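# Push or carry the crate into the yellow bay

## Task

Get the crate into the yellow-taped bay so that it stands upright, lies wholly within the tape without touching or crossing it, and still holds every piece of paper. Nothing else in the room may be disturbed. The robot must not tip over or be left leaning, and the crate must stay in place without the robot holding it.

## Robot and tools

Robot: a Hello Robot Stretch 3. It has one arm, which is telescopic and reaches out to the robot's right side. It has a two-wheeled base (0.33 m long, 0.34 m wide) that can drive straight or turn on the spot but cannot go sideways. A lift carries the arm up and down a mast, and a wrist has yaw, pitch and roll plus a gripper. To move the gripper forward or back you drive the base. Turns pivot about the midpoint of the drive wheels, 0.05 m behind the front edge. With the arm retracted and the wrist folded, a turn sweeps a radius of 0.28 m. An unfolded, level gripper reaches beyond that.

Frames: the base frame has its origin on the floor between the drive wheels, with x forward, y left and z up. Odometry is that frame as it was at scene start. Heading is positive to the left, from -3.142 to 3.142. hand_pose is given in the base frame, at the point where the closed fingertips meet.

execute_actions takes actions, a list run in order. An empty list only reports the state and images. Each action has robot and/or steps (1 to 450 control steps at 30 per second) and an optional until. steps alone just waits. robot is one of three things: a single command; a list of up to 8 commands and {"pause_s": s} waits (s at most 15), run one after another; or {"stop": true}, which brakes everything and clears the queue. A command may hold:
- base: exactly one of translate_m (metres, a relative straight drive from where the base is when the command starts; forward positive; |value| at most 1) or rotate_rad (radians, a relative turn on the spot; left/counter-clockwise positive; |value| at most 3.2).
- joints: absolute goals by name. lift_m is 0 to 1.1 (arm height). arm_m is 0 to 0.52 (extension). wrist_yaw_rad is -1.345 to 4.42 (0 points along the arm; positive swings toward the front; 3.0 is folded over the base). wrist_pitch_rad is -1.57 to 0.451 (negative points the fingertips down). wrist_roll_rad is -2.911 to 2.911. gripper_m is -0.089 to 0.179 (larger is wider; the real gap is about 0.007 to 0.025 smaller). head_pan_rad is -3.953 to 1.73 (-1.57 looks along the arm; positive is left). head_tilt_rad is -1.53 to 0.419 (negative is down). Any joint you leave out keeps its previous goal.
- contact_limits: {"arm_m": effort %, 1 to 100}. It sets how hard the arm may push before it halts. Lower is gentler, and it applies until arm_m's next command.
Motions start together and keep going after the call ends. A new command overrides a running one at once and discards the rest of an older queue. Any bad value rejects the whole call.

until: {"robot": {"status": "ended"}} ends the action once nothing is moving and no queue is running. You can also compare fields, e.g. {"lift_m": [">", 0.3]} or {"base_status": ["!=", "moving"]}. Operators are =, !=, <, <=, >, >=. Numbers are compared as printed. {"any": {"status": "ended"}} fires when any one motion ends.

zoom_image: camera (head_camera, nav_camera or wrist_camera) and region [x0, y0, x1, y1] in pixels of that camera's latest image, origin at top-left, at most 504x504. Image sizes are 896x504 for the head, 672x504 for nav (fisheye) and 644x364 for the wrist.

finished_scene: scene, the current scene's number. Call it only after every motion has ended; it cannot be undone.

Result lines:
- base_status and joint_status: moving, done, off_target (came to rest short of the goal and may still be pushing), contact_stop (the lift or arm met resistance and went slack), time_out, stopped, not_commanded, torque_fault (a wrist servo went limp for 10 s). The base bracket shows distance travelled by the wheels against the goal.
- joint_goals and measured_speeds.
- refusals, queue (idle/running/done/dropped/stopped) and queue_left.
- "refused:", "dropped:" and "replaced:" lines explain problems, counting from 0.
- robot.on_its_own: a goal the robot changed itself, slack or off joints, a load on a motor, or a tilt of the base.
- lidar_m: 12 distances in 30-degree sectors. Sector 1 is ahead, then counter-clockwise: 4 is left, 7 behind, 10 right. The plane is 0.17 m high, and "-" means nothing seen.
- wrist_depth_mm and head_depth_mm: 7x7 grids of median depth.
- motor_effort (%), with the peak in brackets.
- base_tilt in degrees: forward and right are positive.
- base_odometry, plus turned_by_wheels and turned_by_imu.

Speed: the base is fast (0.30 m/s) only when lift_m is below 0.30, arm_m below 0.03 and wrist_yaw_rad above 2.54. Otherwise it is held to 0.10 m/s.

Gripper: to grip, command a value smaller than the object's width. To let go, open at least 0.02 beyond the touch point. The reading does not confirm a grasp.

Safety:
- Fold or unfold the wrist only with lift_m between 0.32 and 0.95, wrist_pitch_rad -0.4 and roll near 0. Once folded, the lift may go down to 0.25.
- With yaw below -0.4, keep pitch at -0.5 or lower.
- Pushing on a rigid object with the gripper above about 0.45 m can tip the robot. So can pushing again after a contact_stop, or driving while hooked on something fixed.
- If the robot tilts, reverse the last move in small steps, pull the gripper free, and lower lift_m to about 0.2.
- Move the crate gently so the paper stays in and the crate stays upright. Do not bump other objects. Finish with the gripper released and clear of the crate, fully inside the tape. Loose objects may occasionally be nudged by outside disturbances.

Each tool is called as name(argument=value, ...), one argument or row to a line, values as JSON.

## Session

execute_actions(
  actions=[
    {"robot":{"joints":{"head_tilt_rad":-0.8}},"steps":50},
  ],
)

Scene clock: 1.67 s.
robot.base_odometry: x=+0.000 y=+0.000 heading=+0.000 (m, m, rad; robot's odometry frame)
robot.turned_by_wheels: +0.000 (rad since the last result)
robot.turned_by_imu: +0.000 (rad since the last result)
robot.base_tilt: forward=+0.0 right=+1.2 (deg)
robot.lidar_m: 1.74 1.37 1.28 1.91 1.72 1.51 2.11 2.21 1.73 1.78 2.44 2.45
robot.head_depth_mm: 2469 2545 2061 1716 1475 1292 1146 / 2252 2486 2054 1710 1469 1301 1144 / 2030 2288 2057 1709 1489 1286 1148 / 1880 2138 2062 1703 1478 1288 1152 / 1739 1955 2066 1736 1482 1289 1155 / 1600 1793 1954 1739 1479 1296 1153 / 1462 1392 1752 1667 1478 1299 1154
robot.base_status: not_commanded
robot.joint_positions: lift_m=+0.337 arm_m=-0.001 wrist_yaw_rad=+2.986 wrist_pitch_rad=-0.532 wrist_roll_rad=+0.017 gripper_m=+0.037 head_pan_rad=-0.012 head_tilt_rad=-0.790
robot.joint_goals: lift_m=+0.337 arm_m=-0.001 wrist_yaw_rad=+2.986 wrist_pitch_rad=-0.532 wrist_roll_rad=+0.017 gripper_m=+0.037 head_pan_rad=-0.012 head_tilt_rad=-0.800
robot.joint_status: lift_m=not_commanded arm_m=not_commanded wrist_yaw_rad=not_commanded wrist_pitch_rad=not_commanded wrist_roll_rad=not_commanded gripper_m=not_commanded head_pan_rad=not_commanded head_tilt_rad=done
robot.measured_speeds: translate_m=+0.000 rotate_rad=+0.000 lift_m=+0.000 arm_m=+0.000 wrist_yaw_rad=+0.000 wrist_pitch_rad=+0.000 wrist_roll_rad=+0.000 head_pan_rad=+0.000 head_tilt_rad=+0.000
robot: refusals=0 queue=done queue_left=0
robot.motor_effort: left_wheel=+0(0) right_wheel=+0(0) lift_m=+19(19) arm_m=+1(1) wrist_yaw_rad=+0(0) wrist_pitch_rad=+6(6) wrist_roll_rad=+1(1) gripper_m=-1(0) head_pan_rad=+0(0) head_tilt_rad=-4(29) (%)
robot.hand_pose: x=+0.0112 y=+0.0621 z=+0.3248 quat_wxyz=(+0.240, +0.700, +0.130, +0.660) (m; robot's base frame)
robot.wrist_depth_mm: - - - - - - - / 940 - - - - - - / 797 - 803 810 830 842 863 / 656 651 675 693 702 707 723 / 559 569 - 589 597 609 616 / 497 522 - - 533 524 541 / - - - 462 461 470 475
pictures: head_camera (sideways: a quarter turn clockwise sets it upright), nav_camera (sideways: a quarter turn counterclockwise sets it upright), wrist_camera
Images, in order (width x height): head_camera 896x504, nav_camera 672x504, wrist_camera 644x364.

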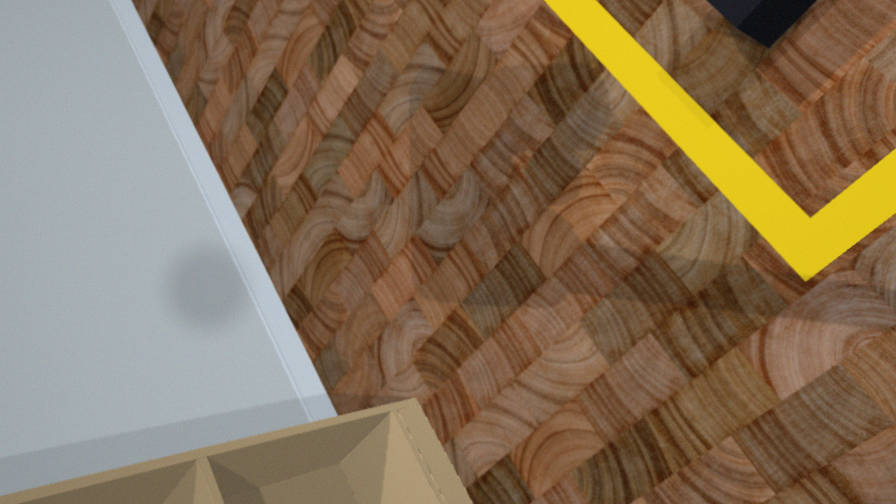

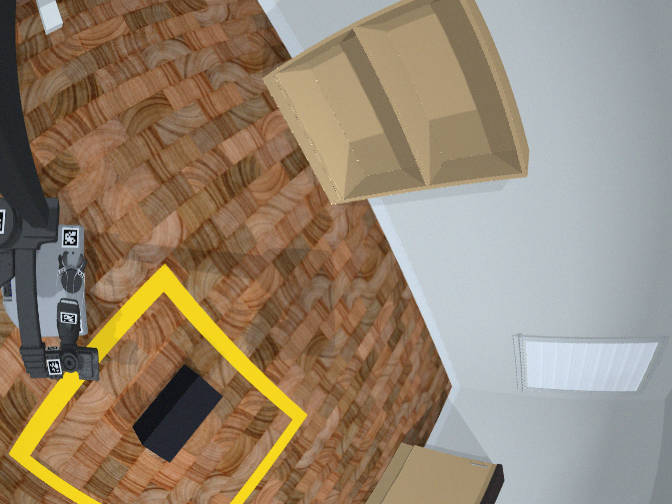

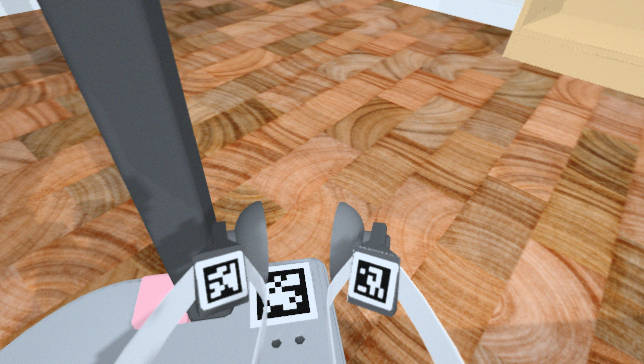

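Find the crate.

execute_actions(
  actions=[
    {"robot":{"joints":{"head_tilt_rad":-1.0,"head_pan_rad":-2.2}},"steps":90},
  ],
)

execute_actions(
  actions=[
    {"robot":{"joints":{"head_pan_rad":1.6}},"steps":150},
  ],
)

Scene clock: 8.00 s.
robot.base_odometry: x=+0.000 y=+0.000 heading=+0.000 (m, m, rad; robot's odometry frame)
robot.turned_by_wheels: +0.000 (rad since the last result)
robot.turned_by_imu: -0.002 (rad since the last result)
robot.base_tilt: forward=+0.1 right=+1.0 (deg)
robot.lidar_m: 1.73 1.37 1.28 1.91 1.73 1.51 2.10 2.21 1.73 1.79 2.45 2.46
robot.head_depth_mm: 2051 1877 1665 1482 1335 1210 - / 2094 1890 1665 1474 1322 1213 - / 2128 1899 1658 1479 1328 1243 - / 2125 1916 1656 1476 1332 - - / 2185 1890 1650 1480 1331 1244 1097 / 2135 1897 1666 1474 1334 1217 1122 / 1979 1860 1669 1485 1330 1223 1125
robot.base_status: not_commanded
robot.joint_positions: lift_m=+0.337 arm_m=-0.001 wrist_yaw_rad=+2.986 wrist_pitch_rad=-0.532 wrist_roll_rad=+0.017 gripper_m=+0.037 head_pan_rad=-2.193 head_tilt_rad=-0.988
robot.joint_goals: lift_m=+0.337 arm_m=-0.001 wrist_yaw_rad=+2.986 wrist_pitch_rad=-0.532 wrist_roll_rad=+0.017 gripper_m=+0.037 head_pan_rad=-2.200 head_tilt_rad=-1.000
robot.joint_status: lift_m=not_commanded arm_m=not_commanded wrist_yaw_rad=not_commanded wrist_pitch_rad=not_commanded wrist_roll_rad=not_commanded gripper_m=not_commanded head_pan_rad=done head_tilt_rad=done
robot.measured_speeds: translate_m=+0.000 rotate_rad=+0.000 lift_m=+0.000 arm_m=+0.000 wrist_yaw_rad=+0.000 wrist_pitch_rad=+0.000 wrist_roll_rad=+0.000 head_pan_rad=+0.000 head_tilt_rad=+0.000
robot: refusals=0 queue=done queue_left=0
robot.motor_effort: left_wheel=+0(0) right_wheel=+0(1) lift_m=+19(19) arm_m=+0(0) wrist_yaw_rad=+1(0) wrist_pitch_rad=+6(6) wrist_roll_rad=+1(1) gripper_m=+2(0) head_pan_rad=-4(41) head_tilt_rad=-5(18) (%)
robot.hand_pose: x=+0.0112 y=+0.0621 z=+0.3248 quat_wxyz=(+0.240, +0.700, +0.130, +0.660) (m; robot's base frame)
robot.wrist_depth_mm: - - - - - - - / 970 - 993 - - - - / 772 - 807 810 837 873 871 / 657 649 676 693 691 712 717 / 563 571 - 592 592 609 614 / 498 519 - - 531 526 536 / - - - 458 465 465 478
pictures: head_camera (sideways: a quarter turn clockwise sets it upright), nav_camera (sideways: a quarter turn counterclockwise sets it upright), wrist_camera
Images, in order (width x height): head_camera 896x504, nav_camera 672x504, wrist_camera 644x364.

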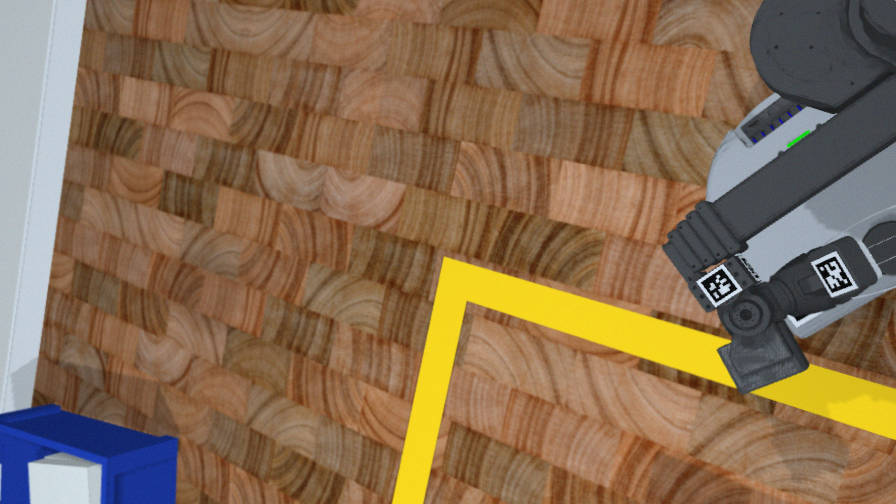

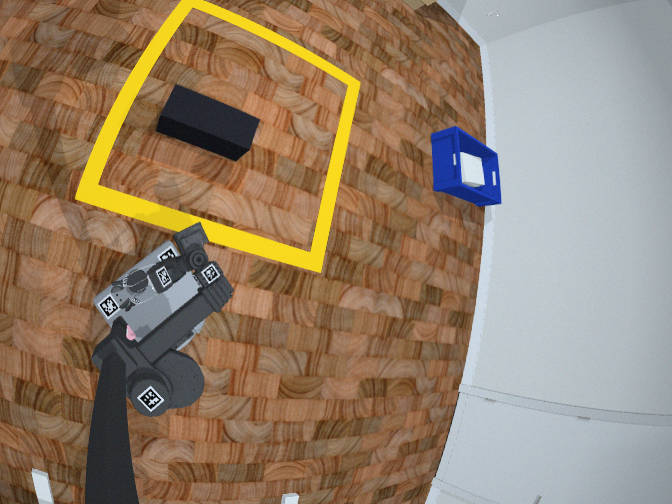

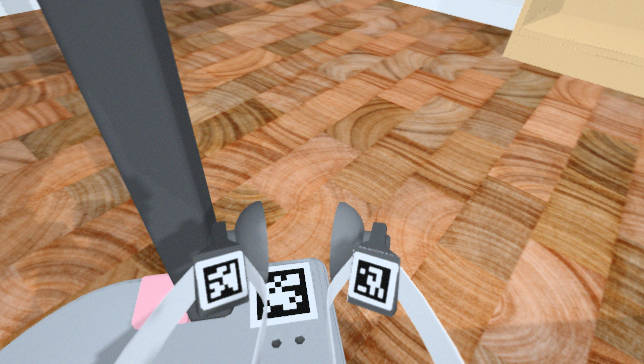

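Scene clock: 13.00 s.
robot.base_odometry: x=+0.000 y=+0.000 heading=+0.000 (m, m, rad; robot's odometry frame)
robot.turned_by_wheels: +0.000 (rad since the last result)
robot.turned_by_imu: -0.001 (rad since the last result)
robot.base_tilt: forward=-0.2 right=+1.3 (deg)
robot.lidar_m: 1.74 1.37 1.28 1.90 1.72 1.50 2.10 2.21 1.73 1.79 2.44 2.45
robot.head_depth_mm: 1783 1867 1660 1469 1332 1207 1114 / 1966 1886 1648 1475 1333 1219 1114 / 2078 1880 1662 1476 1328 1211 1111 / 2119 1883 1674 1478 1328 1210 - / 2028 1886 1661 1483 1327 - - / 1820 1899 1647 1504 - - - / 977 1774 1650 - - 1232 -
robot.base_status: not_commanded
robot.joint_positions: lift_m=+0.337 arm_m=-0.001 wrist_yaw_rad=+2.986 wrist_pitch_rad=-0.532 wrist_roll_rad=+0.017 gripper_m=+0.037 head_pan_rad=+1.593 head_tilt_rad=-0.988
robot.joint_goals: lift_m=+0.337 arm_m=-0.001 wrist_yaw_rad=+2.986 wrist_pitch_rad=-0.532 wrist_roll_rad=+0.017 gripper_m=+0.037 head_pan_rad=+1.600 head_tilt_rad=-1.000
robot.joint_status: lift_m=not_commanded arm_m=not_commanded wrist_yaw_rad=not_commanded wrist_pitch_rad=not_commanded wrist_roll_rad=not_commanded gripper_m=not_commanded head_pan_rad=done head_tilt_rad=done
robot.measured_speeds: translate_m=+0.000 rotate_rad=+0.000 lift_m=+0.000 arm_m=+0.000 wrist_yaw_rad=+0.000 wrist_pitch_rad=+0.000 wrist_roll_rad=+0.000 head_pan_rad=+0.000 head_tilt_rad=+0.000
robot: refusals=0 queue=done queue_left=0
robot.motor_effort: left_wheel=+0(0) right_wheel=+0(0) lift_m=+19(19) arm_m=+0(0) wrist_yaw_rad=-1(0) wrist_pitch_rad=+6(6) wrist_roll_rad=+1(1) gripper_m=-1(0) head_pan_rad=+2(39) head_tilt_rad=-4(5) (%)
robot.hand_pose: x=+0.0112 y=+0.0621 z=+0.3248 quat_wxyz=(+0.240, +0.700, +0.130, +0.660) (m; robot's base frame)
robot.wrist_depth_mm: - - - - - - - / 952 - 999 - - - - / 776 - 811 824 844 835 869 / 660 661 681 690 694 707 719 / 568 568 - 590 600 610 611 / 504 525 - - 531 532 533 / - - - 460 464 475 479
pictures: head_camera (sideways: a quarter turn clockwise sets it upright), nav_camera (sideways: a quarter turn counterclockwise sets it upright), wrist_camera
Images, in order (width x height): head_camera 896x504, nav_camera 672x504, wrist_camera 644x364.

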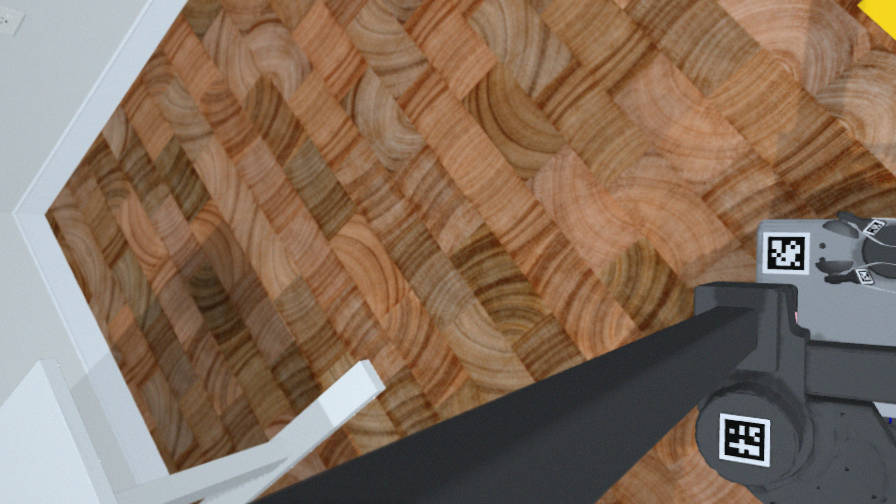

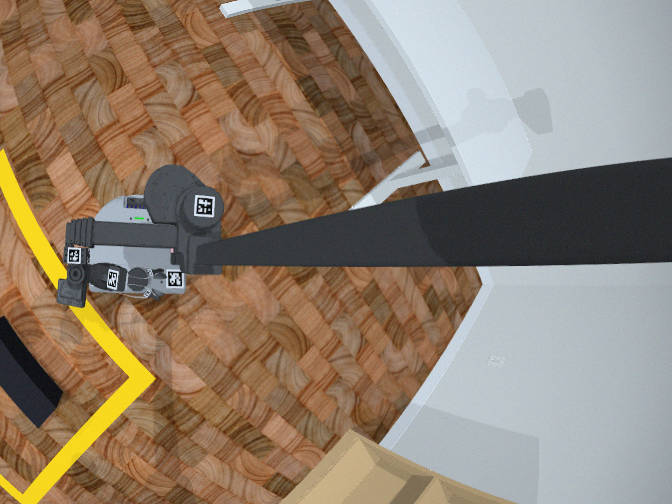

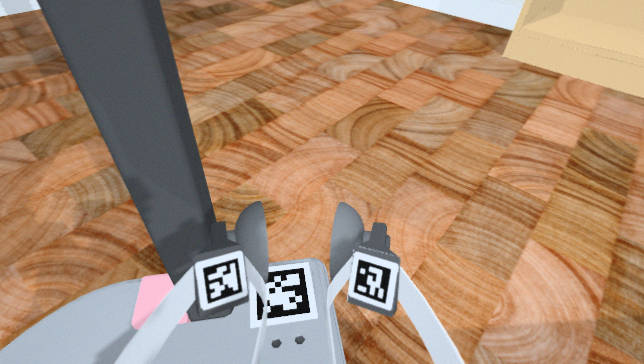

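execute_actions(
  actions=[
    {"robot":[{"joints":{"lift_m":0.28,"head_pan_rad":-0.6,"head_tilt_rad":-1.0}},{"base":{"rotate_rad":-2.16}},{"base":{"translate_m":0.8}},{"base":{"rotate_rad":1.28}},{"base":{"translate_m":0.5}}],"steps":450,"until":{"robot":{"status":"ended"}}},
  ],
)

Scene clock: 43.90 s.
robot.base_odometry: x=-0.126 y=-1.051 heading=-0.880 (m, m, rad; robot's odometry frame)
robot.turned_by_wheels: -0.880 (rad since the last result)
robot.turned_by_imu: -0.879 (rad since the last result)
robot.base_tilt: forward=+0.0 right=+1.1 (deg)
robot.lidar_m: 1.71 1.78 2.41 2.02 2.37 2.29 2.00 2.03 1.50 0.73 0.73 2.06
robot.head_depth_mm: 1760 1842 1566 1389 1328 1215 1120 / 1968 1887 1651 1406 1324 1212 - / 2115 1894 1653 1476 1334 1210 - / 2190 1883 1654 1479 1331 1217 1137 / 2178 1892 1653 1476 1339 1210 1113 / 2204 1888 1669 1485 1332 1217 1122 / 2144 1900 1660 1472 1329 1215 1119
robot.base_status: done (translate_m +0.5000 of +0.5000)
robot.joint_positions: lift_m=+0.280 arm_m=-0.001 wrist_yaw_rad=+2.986 wrist_pitch_rad=-0.532 wrist_roll_rad=+0.017 gripper_m=+0.037 head_pan_rad=-0.593 head_tilt_rad=-0.988
robot.joint_goals: lift_m=+0.280 arm_m=-0.001 wrist_yaw_rad=+2.986 wrist_pitch_rad=-0.532 wrist_roll_rad=+0.017 gripper_m=+0.037 head_pan_rad=-0.600 head_tilt_rad=-1.000
robot.joint_status: lift_m=done arm_m=not_commanded wrist_yaw_rad=not_commanded wrist_pitch_rad=not_commanded wrist_roll_rad=not_commanded gripper_m=not_commanded head_pan_rad=done head_tilt_rad=done
robot.measured_speeds: translate_m=+0.000 rotate_rad=+0.000 lift_m=+0.000 arm_m=+0.000 wrist_yaw_rad=+0.000 wrist_pitch_rad=+0.000 wrist_roll_rad=+0.000 head_pan_rad=+0.000 head_tilt_rad=+0.000
robot: refusals=0 queue=done queue_left=0
robot.motor_effort: left_wheel=-3(10) right_wheel=+2(9) lift_m=+16(19) arm_m=+0(0) wrist_yaw_rad=+0(0) wrist_pitch_rad=+6(6) wrist_roll_rad=+1(1) gripper_m=+1(0) head_pan_rad=-3(42) head_tilt_rad=-4(5) (%)
robot.hand_pose: x=+0.0112 y=+0.0620 z=+0.2682 quat_wxyz=(+0.240, +0.700, +0.130, +0.660) (m; robot's base frame)
robot.wrist_depth_mm: - - 764 - - - - / 844 - 580 900 916 931 945 / 680 - 655 722 741 746 757 / 576 573 592 598 607 614 635 / 502 509 - 546 518 532 541 / - - - - 461 462 470 / - - - - 406 409 416
pictures: head_camera (sideways: a quarter turn clockwise sets it upright), nav_camera (sideways: a quarter turn counterclockwise sets it upright), wrist_camera
Images, in order (width x height): head_camera 896x504, nav_camera 672x504, wrist_camera 644x364.

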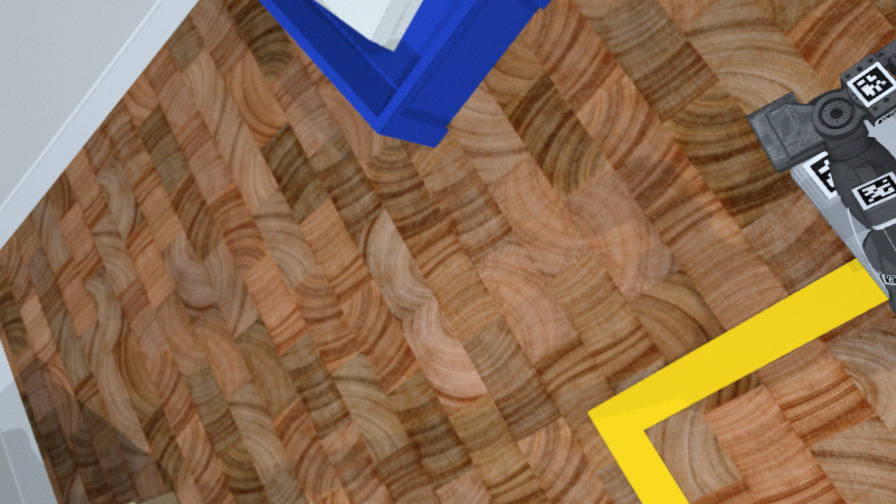

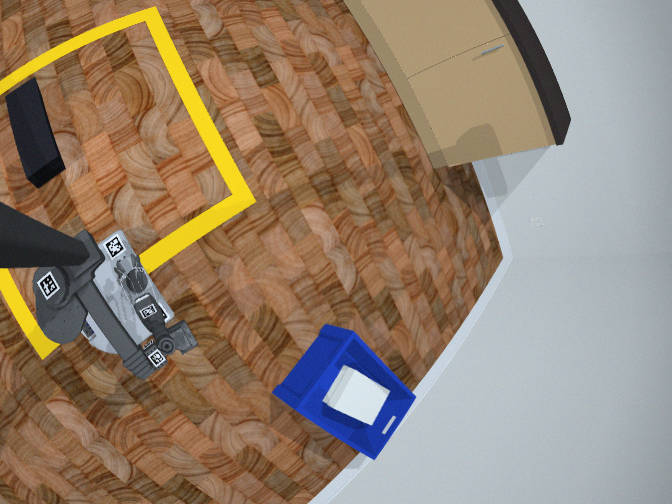

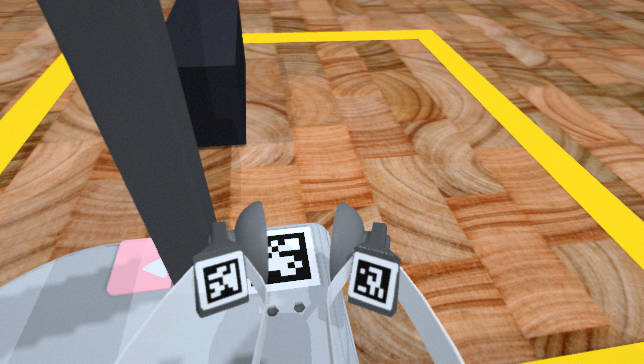

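execute_actions(
  actions=[
    {"robot":[{"base":{"translate_m":0.82}},{"base":{"rotate_rad":-1.57}},{"joints":{"lift_m":0.6,"wrist_pitch_rad":-0.4,"wrist_roll_rad":0}},{"joints":{"wrist_yaw_rad":0,"gripper_m":0.12}},{"joints":{"wrist_pitch_rad":-1.57,"arm_m":0.3,"head_pan_rad":-0.9,"head_tilt_rad":-1.1}},{"base":{"translate_m":0.72}},{"joints":{"lift_m":0.5}}],"steps":450,"until":{"robot":{"status":"ended"}}},
    {"steps":450,"until":{"robot":{"status":"ended"}}},
  ],
)

Scene clock: 80.00 s.
robot.base_odometry: x=-0.158 y=-2.142 heading=-2.450 (m, m, rad; robot's odometry frame)
robot.turned_by_wheels: -1.570 (rad since the last result)
robot.turned_by_imu: -1.572 (rad since the last result)
robot.base_tilt: forward=-0.1 right=+1.2 (deg)
robot.lidar_m: 0.73 0.77 1.07 1.17 0.96 1.28 3.02 2.90 0.28 0.27 0.27 0.34
robot.head_depth_mm: 1814 1683 1531 1394 1256 1203 - / 1611 1691 1533 1328 1291 1180 - / 1361 1612 1524 1309 1269 1214 - / 1180 1434 1529 1282 1221 1202 - / 1043 1241 1437 1280 1254 1191 1129 / 938 1085 1303 1353 1284 1193 1115 / 846 971 1134 1352 1295 1191 1117
robot.base_status: done (translate_m +0.7200 of +0.7200)
robot.joint_positions: lift_m=+0.500 arm_m=+0.300 wrist_yaw_rad=+0.000 wrist_pitch_rad=-1.565 wrist_roll_rad=+0.004 gripper_m=+0.120 head_pan_rad=-0.893 head_tilt_rad=-1.086
robot.joint_goals: lift_m=+0.500 arm_m=+0.300 wrist_yaw_rad=+0.000 wrist_pitch_rad=-1.570 wrist_roll_rad=+0.000 gripper_m=+0.120 head_pan_rad=-0.900 head_tilt_rad=-1.100
robot.joint_status: lift_m=done arm_m=done wrist_yaw_rad=done wrist_pitch_rad=done wrist_roll_rad=done gripper_m=done head_pan_rad=done head_tilt_rad=done
robot.measured_speeds: translate_m=+0.000 rotate_rad=+0.000 lift_m=+0.000 arm_m=+0.000 wrist_yaw_rad=+0.000 wrist_pitch_rad=+0.000 wrist_roll_rad=+0.000 head_pan_rad=+0.000 head_tilt_rad=+0.000
robot: refusals=0 queue=done queue_left=0
robot.motor_effort: left_wheel=+1(9) right_wheel=-2(7) lift_m=+15(19) arm_m=+4(6) wrist_yaw_rad=+0(1) wrist_pitch_rad=-2(11) wrist_roll_rad=-1(2) gripper_m=+1(87) head_pan_rad=-4(26) head_tilt_rad=-5(12) (%)
robot.hand_pose: x=-0.0216 y=-0.4220 z=+0.3826 quat_wxyz=(+0.500, +0.498, -0.502, -0.500) (m; robot's base frame)
robot.wrist_depth_mm: 487 493 502 503 511 520 526 / 497 505 509 518 524 534 544 / 419 461 538 536 547 554 558 / 427 441 551 555 560 579 584 / 445 443 559 567 583 592 605 / 485 - 426 387 611 615 627 / 374 361 363 - 628 628 645
pictures: head_camera (sideways: a quarter turn clockwise sets it upright), nav_camera (sideways: a quarter turn counterclockwise sets it upright), wrist_camera
Images, in order (width x height): head_camera 896x504, nav_camera 672x504, wrist_camera 644x364.

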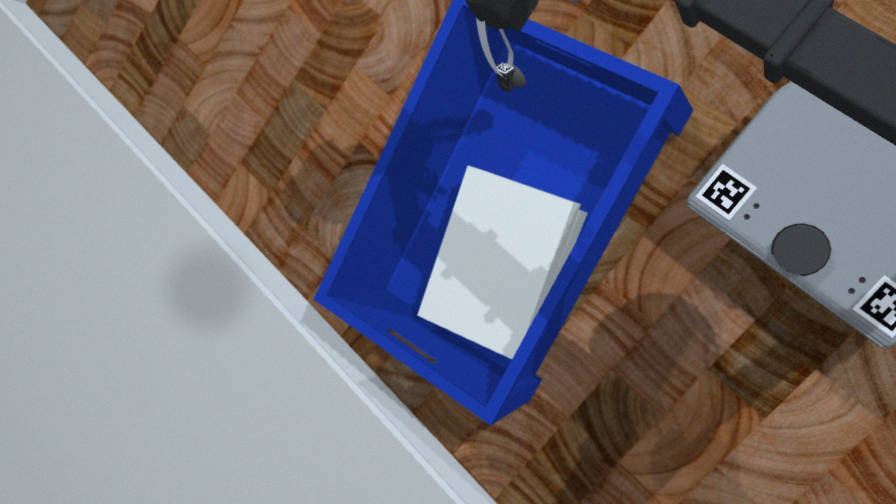

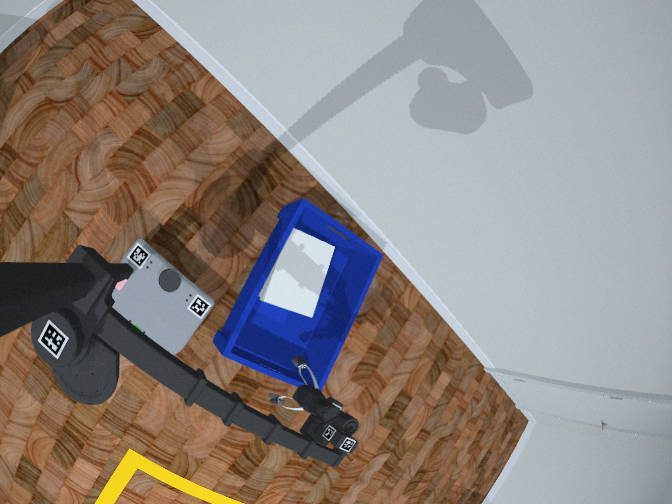

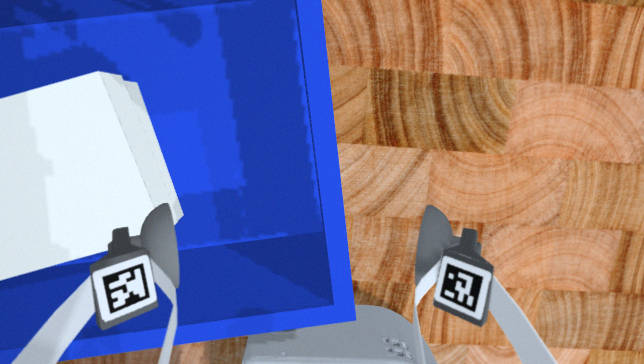

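execute_actions(
  actions=[
    {"robot":[{"base":{"translate_m":-0.03},"joints":{"arm_m":0.24}},{"joints":{"lift_m":0.33}},{"joints":{"gripper_m":-0.03}},{"pause_s":1},{"base":{"translate_m":-0.85}},{"joints":{"head_pan_rad":-1.6,"head_tilt_rad":-1.0}}],"steps":450,"until":{"robot":{"status":"ended"}}},
    {"steps":300,"until":{"robot":{"status":"ended"}}},
  ],
)

Scene clock: 102.57 s.
robot.base_odometry: x=+0.519 y=-1.580 heading=-2.449 (m, m, rad; robot's odometry frame)
robot.turned_by_wheels: +0.001 (rad since the last result)
robot.turned_by_imu: -0.006 (rad since the last result)
robot.base_tilt: forward=+0.0 right=+1.2 (deg)
robot.lidar_m: 0.54 1.68 0.93 0.90 0.94 1.31 2.16 2.09 2.97 0.26 0.28 0.32
robot.head_depth_mm: 2107 1830 1425 1444 1319 1207 1120 / 2126 1871 1640 1470 1324 1207 - / 2140 1861 1636 1485 1299 1224 - / 2133 1852 1643 1473 1266 1193 - / 2118 1855 1640 1398 1332 1180 1123 / 2125 1848 1648 1469 1317 1164 1115 / 2121 1875 1649 1472 1220 1139 1114
robot.base_status: done (translate_m -0.8499 of -0.8500)
robot.joint_positions: lift_m=+0.330 arm_m=+0.240 wrist_yaw_rad=+0.005 wrist_pitch_rad=-1.562 wrist_roll_rad=-0.027 gripper_m=-0.029 head_pan_rad=-1.593 head_tilt_rad=-1.001
robot.joint_goals: lift_m=+0.330 arm_m=+0.240 wrist_yaw_rad=+0.000 wrist_pitch_rad=-1.570 wrist_roll_rad=+0.000 gripper_m=-0.030 head_pan_rad=-1.600 head_tilt_rad=-1.000
robot.joint_status: lift_m=done arm_m=done wrist_yaw_rad=done wrist_pitch_rad=done wrist_roll_rad=done gripper_m=done head_pan_rad=done head_tilt_rad=done
robot.measured_speeds: translate_m=+0.000 rotate_rad=+0.000 lift_m=+0.000 arm_m=+0.000 wrist_yaw_rad=+0.000 wrist_pitch_rad=+0.000 wrist_roll_rad=+0.000 head_pan_rad=+0.000 head_tilt_rad=+0.000
robot: refusals=0 queue=done queue_left=0
robot.on_its_own: right_wheel is at rest, and its effort (-26) is outside its rest range (-18 to +18)
robot.motor_effort: left_wheel=+11(15) right_wheel=-26(39) lift_m=+18(17) arm_m=-2(3) wrist_yaw_rad=-5(10) wrist_pitch_rad=-3(6) wrist_roll_rad=+9(9) gripper_m=-29(100) head_pan_rad=-3(40) head_tilt_rad=+0(7) (%)
robot.hand_pose: x=-0.0217 y=-0.3633 z=+0.2123 quat_wxyz=(+0.510, +0.506, -0.494, -0.490) (m; robot's base frame)
robot.wrist_depth_mm: 334 338 140 349 351 355 361 / 345 349 145 357 364 366 370 / 354 358 150 370 375 376 382 / 345 366 155 381 384 390 394 / 379 381 157 387 398 404 408 / 344 330 164 165 408 418 419 / 251 229 212 195 425 431 437
pictures: head_camera (sideways: a quarter turn clockwise sets it upright), nav_camera (sideways: a quarter turn counterclockwise sets it upright), wrist_camera
Images, in order (width x height): head_camera 896x504, nav_camera 672x504, wrist_camera 644x364.

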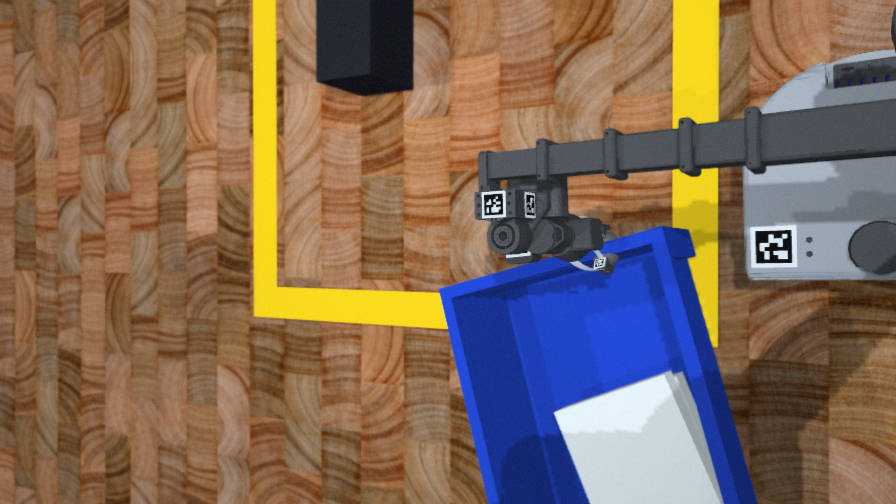

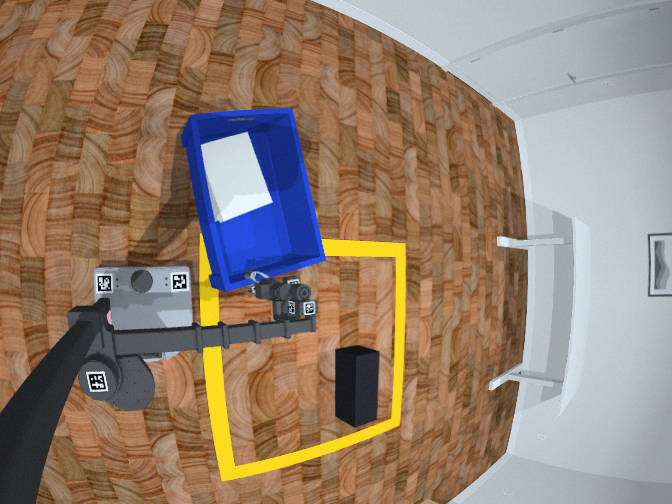

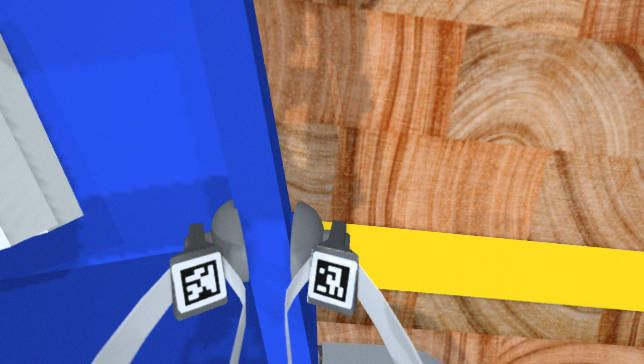

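execute_actions(
  actions=[
    {"robot":[{"base":{"translate_m":-0.72},"joints":{"arm_m":0.3,"head_pan_rad":-1.2,"head_tilt_rad":-1.2}}],"steps":450,"until":{"robot":{"status":"ended"}}},
  ],
)

Scene clock: 114.53 s.
robot.base_odometry: x=+1.073 y=-1.120 heading=-2.449 (m, m, rad; robot's odometry frame)
robot.turned_by_wheels: +0.000 (rad since the last result)
robot.turned_by_imu: -0.005 (rad since the last result)
robot.base_tilt: forward=-0.2 right=+1.2 (deg)
robot.lidar_m: 2.33 1.28 0.95 0.92 0.96 1.49 1.45 1.48 2.04 0.32 0.33 0.38
robot.head_depth_mm: 1649 1532 1457 1332 1260 1191 1144 / 1650 1547 1422 1329 1273 - - / 1671 1349 1343 1313 1263 - - / 1665 1503 1368 1338 1258 - - / 1663 1534 1323 1233 1254 1193 1116 / 1668 1539 1356 1242 1262 1188 1118 / 1658 1541 1272 1228 1255 1192 1130
robot.base_status: done (translate_m -0.7199 of -0.7200)
robot.joint_positions: lift_m=+0.330 arm_m=+0.300 wrist_yaw_rad=+0.007 wrist_pitch_rad=-1.571 wrist_roll_rad=-0.036 gripper_m=-0.029 head_pan_rad=-1.207 head_tilt_rad=-1.185
robot.joint_goals: lift_m=+0.330 arm_m=+0.300 wrist_yaw_rad=+0.000 wrist_pitch_rad=-1.570 wrist_roll_rad=+0.000 gripper_m=-0.030 head_pan_rad=-1.200 head_tilt_rad=-1.200
robot.joint_status: lift_m=done arm_m=done wrist_yaw_rad=done wrist_pitch_rad=done wrist_roll_rad=done gripper_m=done head_pan_rad=done head_tilt_rad=done
robot.measured_speeds: translate_m=+0.000 rotate_rad=+0.000 lift_m=+0.000 arm_m=+0.000 wrist_yaw_rad=+0.000 wrist_pitch_rad=+0.000 wrist_roll_rad=+0.000 head_pan_rad=+0.000 head_tilt_rad=+0.000
robot: refusals=0 queue=done queue_left=0
robot.on_its_own: right_wheel is at rest, and its effort (-29) is outside its rest range (-18 to +18)
robot.motor_effort: left_wheel=+13(16) right_wheel=-29(36) lift_m=+18(18) arm_m=+6(8) wrist_yaw_rad=-6(8) wrist_pitch_rad=+1(3) wrist_roll_rad=+12(13) gripper_m=-28(31) head_pan_rad=+4(29) head_tilt_rad=-6(17) (%)
robot.hand_pose: x=-0.0218 y=-0.4206 z=+0.2125 quat_wxyz=(+0.511, +0.511, -0.489, -0.489) (m; robot's base frame)
robot.wrist_depth_mm: 334 336 139 347 351 352 357 / 341 345 144 357 362 363 369 / 354 357 149 370 374 378 379 / 347 371 154 377 388 391 394 / 378 381 157 390 398 404 410 / 356 337 164 166 410 416 424 / 259 233 212 423 427 434 439
pictures: head_camera (sideways: a quarter turn clockwise sets it upright), nav_camera (sideways: a quarter turn counterclockwise sets it upright), wrist_camera
Images, in order (width x height): head_camera 896x504, nav_camera 672x504, wrist_camera 644x364.

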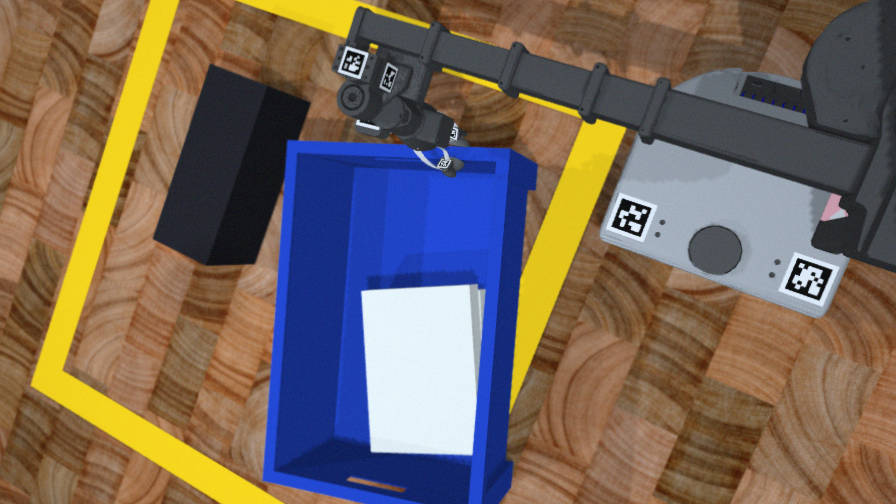

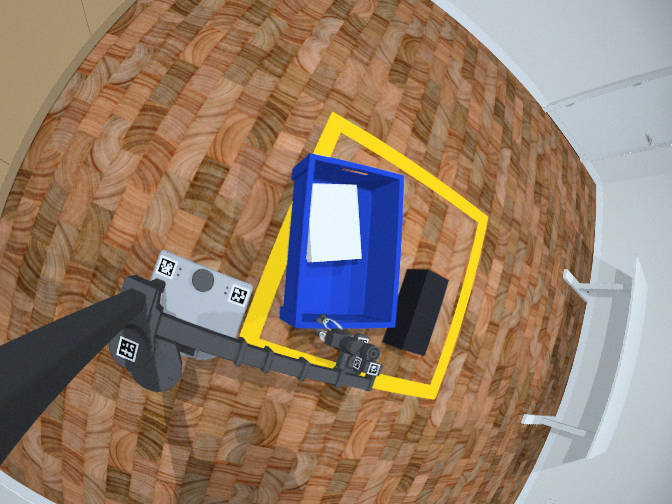

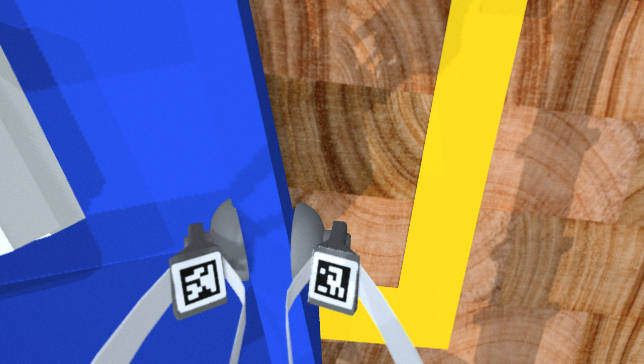

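execute_actions(
  actions=[
    {"robot":[{"base":{"translate_m":0.06},"joints":{"arm_m":0.27}},{"base":{"rotate_rad":-0.35}}],"steps":450,"until":{"robot":{"status":"ended"}}},
  ],
)

Scene clock: 126.73 s.
robot.base_odometry: x=+1.027 y=-1.158 heading=-2.800 (m, m, rad; robot's odometry frame)
robot.turned_by_wheels: -0.351 (rad since the last result)
robot.turned_by_imu: -0.344 (rad since the last result)
robot.base_tilt: forward=-0.2 right=+1.0 (deg)
robot.lidar_m: 0.38 2.26 1.10 0.92 0.92 1.03 1.51 1.51 1.53 0.28 0.27 0.28
robot.head_depth_mm: 1647 1536 1433 1334 1260 1188 1132 / 1670 1535 1452 1315 1269 - - / 1655 1537 1422 1315 1250 - - / 1667 1344 1380 1336 1254 - - / 1657 1341 1358 1246 1233 1191 1113 / 1667 1537 1437 1228 1230 1186 1127 / 1655 1535 1430 1260 1231 1191 1130
robot.base_status: off_target (rotate_rad -0.3490 of -0.3500)
robot.joint_positions: lift_m=+0.330 arm_m=+0.270 wrist_yaw_rad=+0.018 wrist_pitch_rad=-1.570 wrist_roll_rad=-0.048 gripper_m=-0.029 head_pan_rad=-1.207 head_tilt_rad=-1.185
robot.joint_goals: lift_m=+0.330 arm_m=+0.270 wrist_yaw_rad=+0.000 wrist_pitch_rad=-1.570 wrist_roll_rad=+0.000 gripper_m=-0.030 head_pan_rad=-1.200 head_tilt_rad=-1.200
robot.joint_status: lift_m=done arm_m=done wrist_yaw_rad=done wrist_pitch_rad=done wrist_roll_rad=done gripper_m=done head_pan_rad=done head_tilt_rad=done
robot.measured_speeds: translate_m=+0.000 rotate_rad=+0.000 lift_m=+0.000 arm_m=+0.000 wrist_yaw_rad=+0.000 wrist_pitch_rad=+0.000 wrist_roll_rad=+0.000 head_pan_rad=+0.000 head_tilt_rad=+0.000
robot: refusals=0 queue=done queue_left=0
robot.on_its_own: right_wheel is at rest, and its effort (-23) is outside its rest range (-18 to +18); wrist_yaw_rad is at rest, and its effort (-15) is outside its rest range (-12 to +12)
robot.motor_effort: left_wheel=+11(23) right_wheel=-23(49) lift_m=+18(18) arm_m=+0(6) wrist_yaw_rad=-15(16) wrist_pitch_rad=+0(30) wrist_roll_rad=+15(15) gripper_m=-29(37) head_pan_rad=+2(3) head_tilt_rad=-5(5) (%)
robot.hand_pose: x=-0.0221 y=-0.3912 z=+0.2125 quat_wxyz=(+0.517, +0.516, -0.483, -0.483) (m; robot's base frame)
robot.wrist_depth_mm: 336 333 340 346 350 356 358 / 345 346 268 360 362 366 372 / 355 357 148 370 372 378 385 / 363 369 154 381 387 387 394 / 320 382 158 181 399 402 406 / 320 391 279 165 413 420 425 / 379 278 233 184 429 437 448
pictures: head_camera (sideways: a quarter turn clockwise sets it upright), nav_camera (sideways: a quarter turn counterclockwise sets it upright), wrist_camera
Images, in order (width x height): head_camera 896x504, nav_camera 672x504, wrist_camera 644x364.

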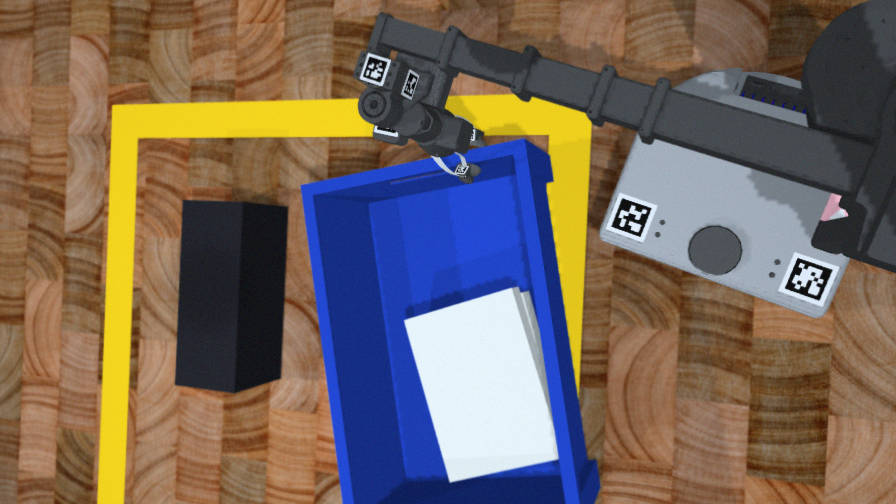

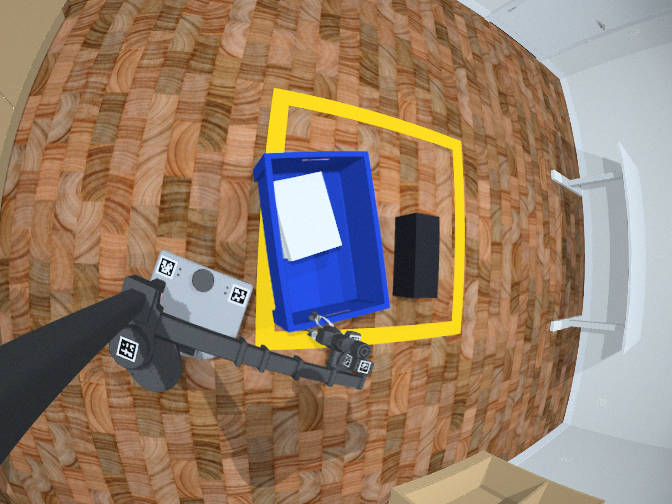

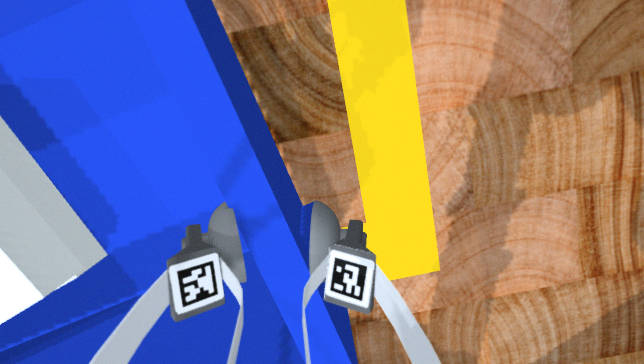

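execute_actions(
  actions=[
    {"robot":[{"joints":{"gripper_m":0.1}},{"joints":{"lift_m":0.55}},{"joints":{"arm_m":0,"gripper_m":0}},{"base":{"rotate_rad":0.35}},{"base":{"translate_m":0.33}},{"joints":{"lift_m":0.33,"head_pan_rad":-1.0,"head_tilt_rad":-1.3}}],"steps":450,"until":{"robot":{"status":"ended"}}},
    {"steps":200,"until":{"robot":{"status":"ended"}}},
  ],
)

Scene clock: 155.50 s.
robot.base_odometry: x=+0.773 y=-1.369 heading=-2.451 (m, m, rad; robot's odometry frame)
robot.turned_by_wheels: +0.349 (rad since the last result)
robot.turned_by_imu: +0.347 (rad since the last result)
robot.base_tilt: forward=-0.1 right=+1.1 (deg)
robot.lidar_m: 1.94 1.25 0.93 0.91 0.95 1.89 1.83 0.37 0.23 0.20 0.20 1.99
robot.head_depth_mm: 1493 1420 1303 1190 1218 1191 1147 / 1498 1420 1312 1187 - - - / 1506 1423 1352 1201 - - - / 1490 1420 1358 1303 1253 - - / 1495 1431 1361 1297 1247 1189 1149 / 1504 1421 1360 1302 1243 1198 1155 / 1491 1421 1364 1299 1239 1197 1150
robot.base_status: done (translate_m +0.3300 of +0.3300)
robot.joint_positions: lift_m=+0.330 arm_m=+0.000 wrist_yaw_rad=+0.001 wrist_pitch_rad=-1.569 wrist_roll_rad=-0.005 gripper_m=+0.000 head_pan_rad=-1.007 head_tilt_rad=-1.284
robot.joint_goals: lift_m=+0.330 arm_m=+0.000 wrist_yaw_rad=+0.000 wrist_pitch_rad=-1.570 wrist_roll_rad=+0.000 gripper_m=+0.000 head_pan_rad=-1.000 head_tilt_rad=-1.300
robot.joint_status: lift_m=done arm_m=done wrist_yaw_rad=done wrist_pitch_rad=done wrist_roll_rad=done gripper_m=done head_pan_rad=done head_tilt_rad=done
robot.measured_speeds: translate_m=+0.000 rotate_rad=+0.000 lift_m=+0.000 arm_m=+0.000 wrist_yaw_rad=+0.000 wrist_pitch_rad=+0.000 wrist_roll_rad=+0.000 head_pan_rad=+0.000 head_tilt_rad=+0.000
robot: refusals=0 queue=done queue_left=0
robot.motor_effort: left_wheel=-3(12) right_wheel=+2(22) lift_m=+15(25) arm_m=-3(4) wrist_yaw_rad=-1(15) wrist_pitch_rad=+0(1) wrist_roll_rad=+2(15) gripper_m=-2(87) head_pan_rad=+4(20) head_tilt_rad=-6(13) (%)
robot.hand_pose: x=-0.0217 y=-0.1215 z=+0.2127 quat_wxyz=(+0.502, +0.501, -0.498, -0.499) (m; robot's base frame)
robot.wrist_depth_mm: 145 188 241 142 143 143 145 / 140 141 142 358 358 370 372 / 355 361 362 365 374 377 381 / 370 370 - - - - 396 / 378 386 - - - - 410 / 390 397 - - - - 432 / 403 410 - - - - 445
pictures: head_camera (sideways: a quarter turn clockwise sets it upright), nav_camera (sideways: a quarter turn counterclockwise sets it upright), wrist_camera
Images, in order (width x height): head_camera 896x504, nav_camera 672x504, wrist_camera 644x364.

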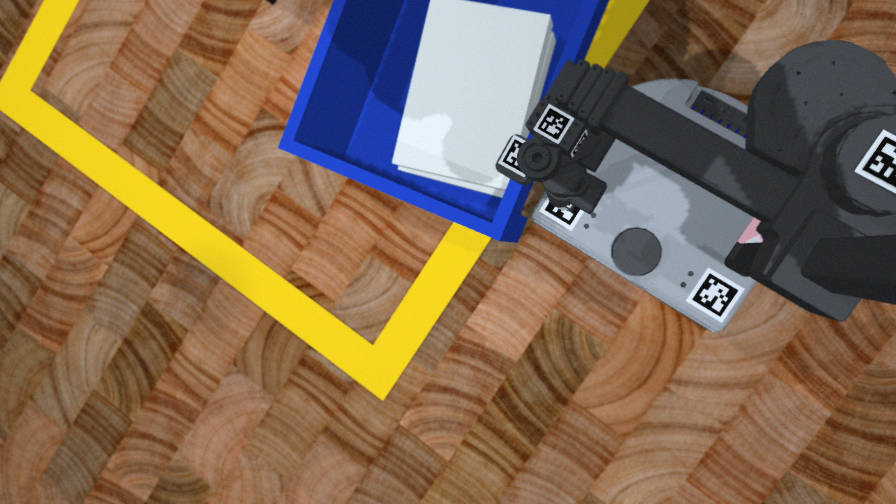

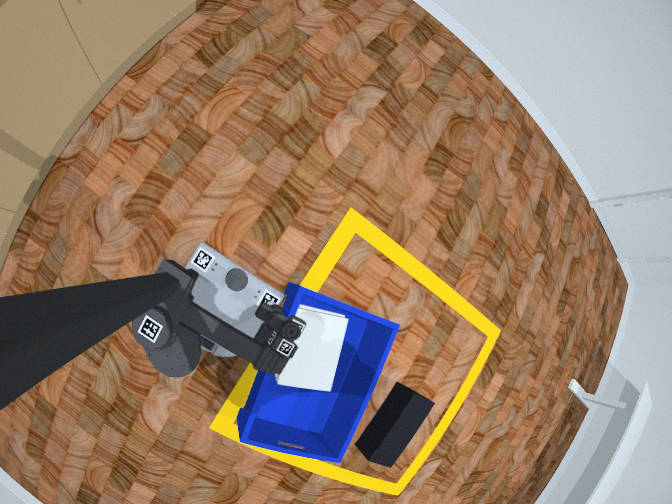

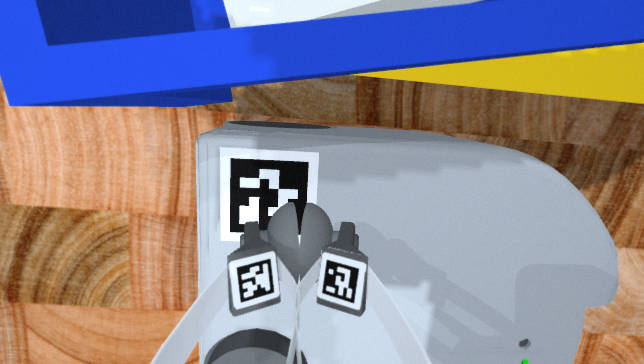

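execute_actions(
  actions=[
    {"robot":[{"joints":{"lift_m":0.3}},{"joints":{"arm_m":0.2}},{"joints":{"arm_m":0.1}},{"joints":{"lift_m":0.6,"head_pan_rad":-1.6,"head_tilt_rad":-1.2}}],"steps":450,"until":{"robot":{"status":"ended"}}},
  ],
)

Scene clock: 167.70 s.
robot.base_odometry: x=+0.773 y=-1.369 heading=-2.451 (m, m, rad; robot's odometry frame)
robot.turned_by_wheels: +0.000 (rad since the last result)
robot.turned_by_imu: -0.003 (rad since the last result)
robot.base_tilt: forward=-0.1 right=+1.3 (deg)
robot.lidar_m: 1.94 1.25 0.94 0.91 0.95 1.89 1.83 0.49 0.36 0.34 0.34 1.99
robot.head_depth_mm: 1631 1505 1313 1293 1251 1199 - / 1641 1351 1307 - - - - / 1641 1343 1309 - 1267 - - / 1628 1527 1311 1238 1268 - 1112 / 1638 1514 1365 1304 1252 1191 1129 / 1630 1528 1423 1339 1255 1191 1127 / 1635 1518 1417 1335 1254 1192 1133
robot.base_status: done (translate_m +0.3300 of +0.3300)
robot.joint_positions: lift_m=+0.600 arm_m=+0.100 wrist_yaw_rad=-0.001 wrist_pitch_rad=-1.570 wrist_roll_rad=+0.004 gripper_m=+0.000 head_pan_rad=-1.593 head_tilt_rad=-1.199
robot.joint_goals: lift_m=+0.600 arm_m=+0.100 wrist_yaw_rad=+0.000 wrist_pitch_rad=-1.570 wrist_roll_rad=+0.000 gripper_m=+0.000 head_pan_rad=-1.600 head_tilt_rad=-1.200
robot.joint_status: lift_m=done arm_m=done wrist_yaw_rad=done wrist_pitch_rad=done wrist_roll_rad=done gripper_m=done head_pan_rad=done head_tilt_rad=done
robot.measured_speeds: translate_m=+0.000 rotate_rad=+0.000 lift_m=+0.000 arm_m=+0.000 wrist_yaw_rad=+0.000 wrist_pitch_rad=+0.000 wrist_roll_rad=+0.000 head_pan_rad=+0.000 head_tilt_rad=+0.000
robot: refusals=0 queue=done queue_left=0
robot.motor_effort: left_wheel=-1(2) right_wheel=+1(4) lift_m=+23(22) arm_m=-4(24) wrist_yaw_rad=+1(11) wrist_pitch_rad=+0(3) wrist_roll_rad=-1(10) gripper_m=-2(4) head_pan_rad=-4(35) head_tilt_rad=-1(8) (%)
robot.hand_pose: x=-0.0216 y=-0.2214 z=+0.4822 quat_wxyz=(+0.499, +0.499, -0.501, -0.501) (m; robot's base frame)
robot.wrist_depth_mm: 582 583 454 500 510 616 529 / 601 608 611 625 617 634 500 / 611 627 626 634 647 647 680 / 642 642 654 649 672 692 692 / 659 662 676 - - 702 704 / 685 695 694 - - 740 748 / 705 709 723 - 752 762 767
pictures: head_camera (sideways: a quarter turn clockwise sets it upright), nav_camera (sideways: a quarter turn counterclockwise sets it upright), wrist_camera
Images, in order (width x height): head_camera 896x504, nav_camera 672x504, wrist_camera 644x364.

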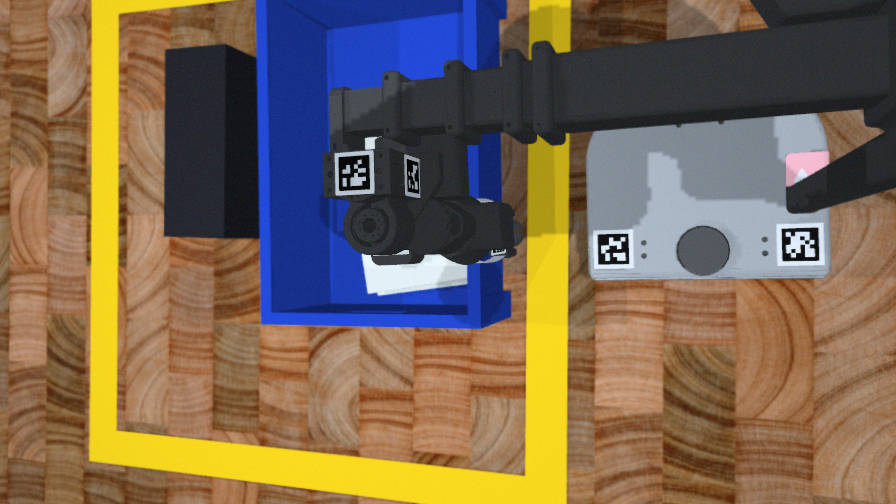

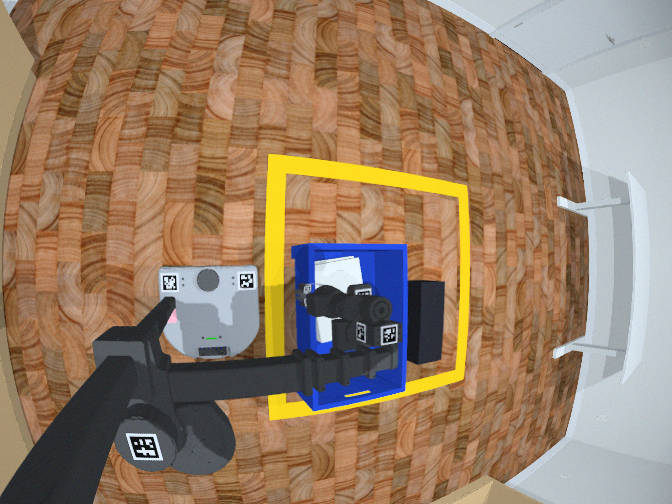

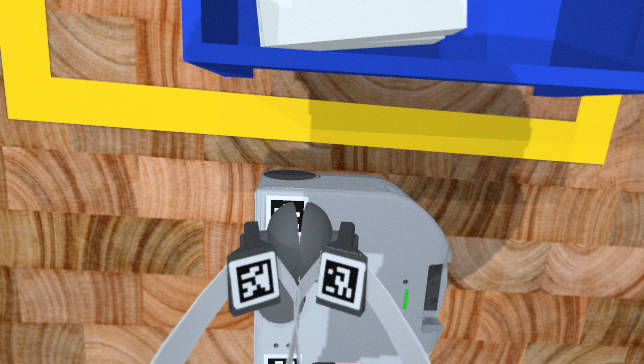

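finished_scene(
  scene=2,
)

The scene is finished: the task was done.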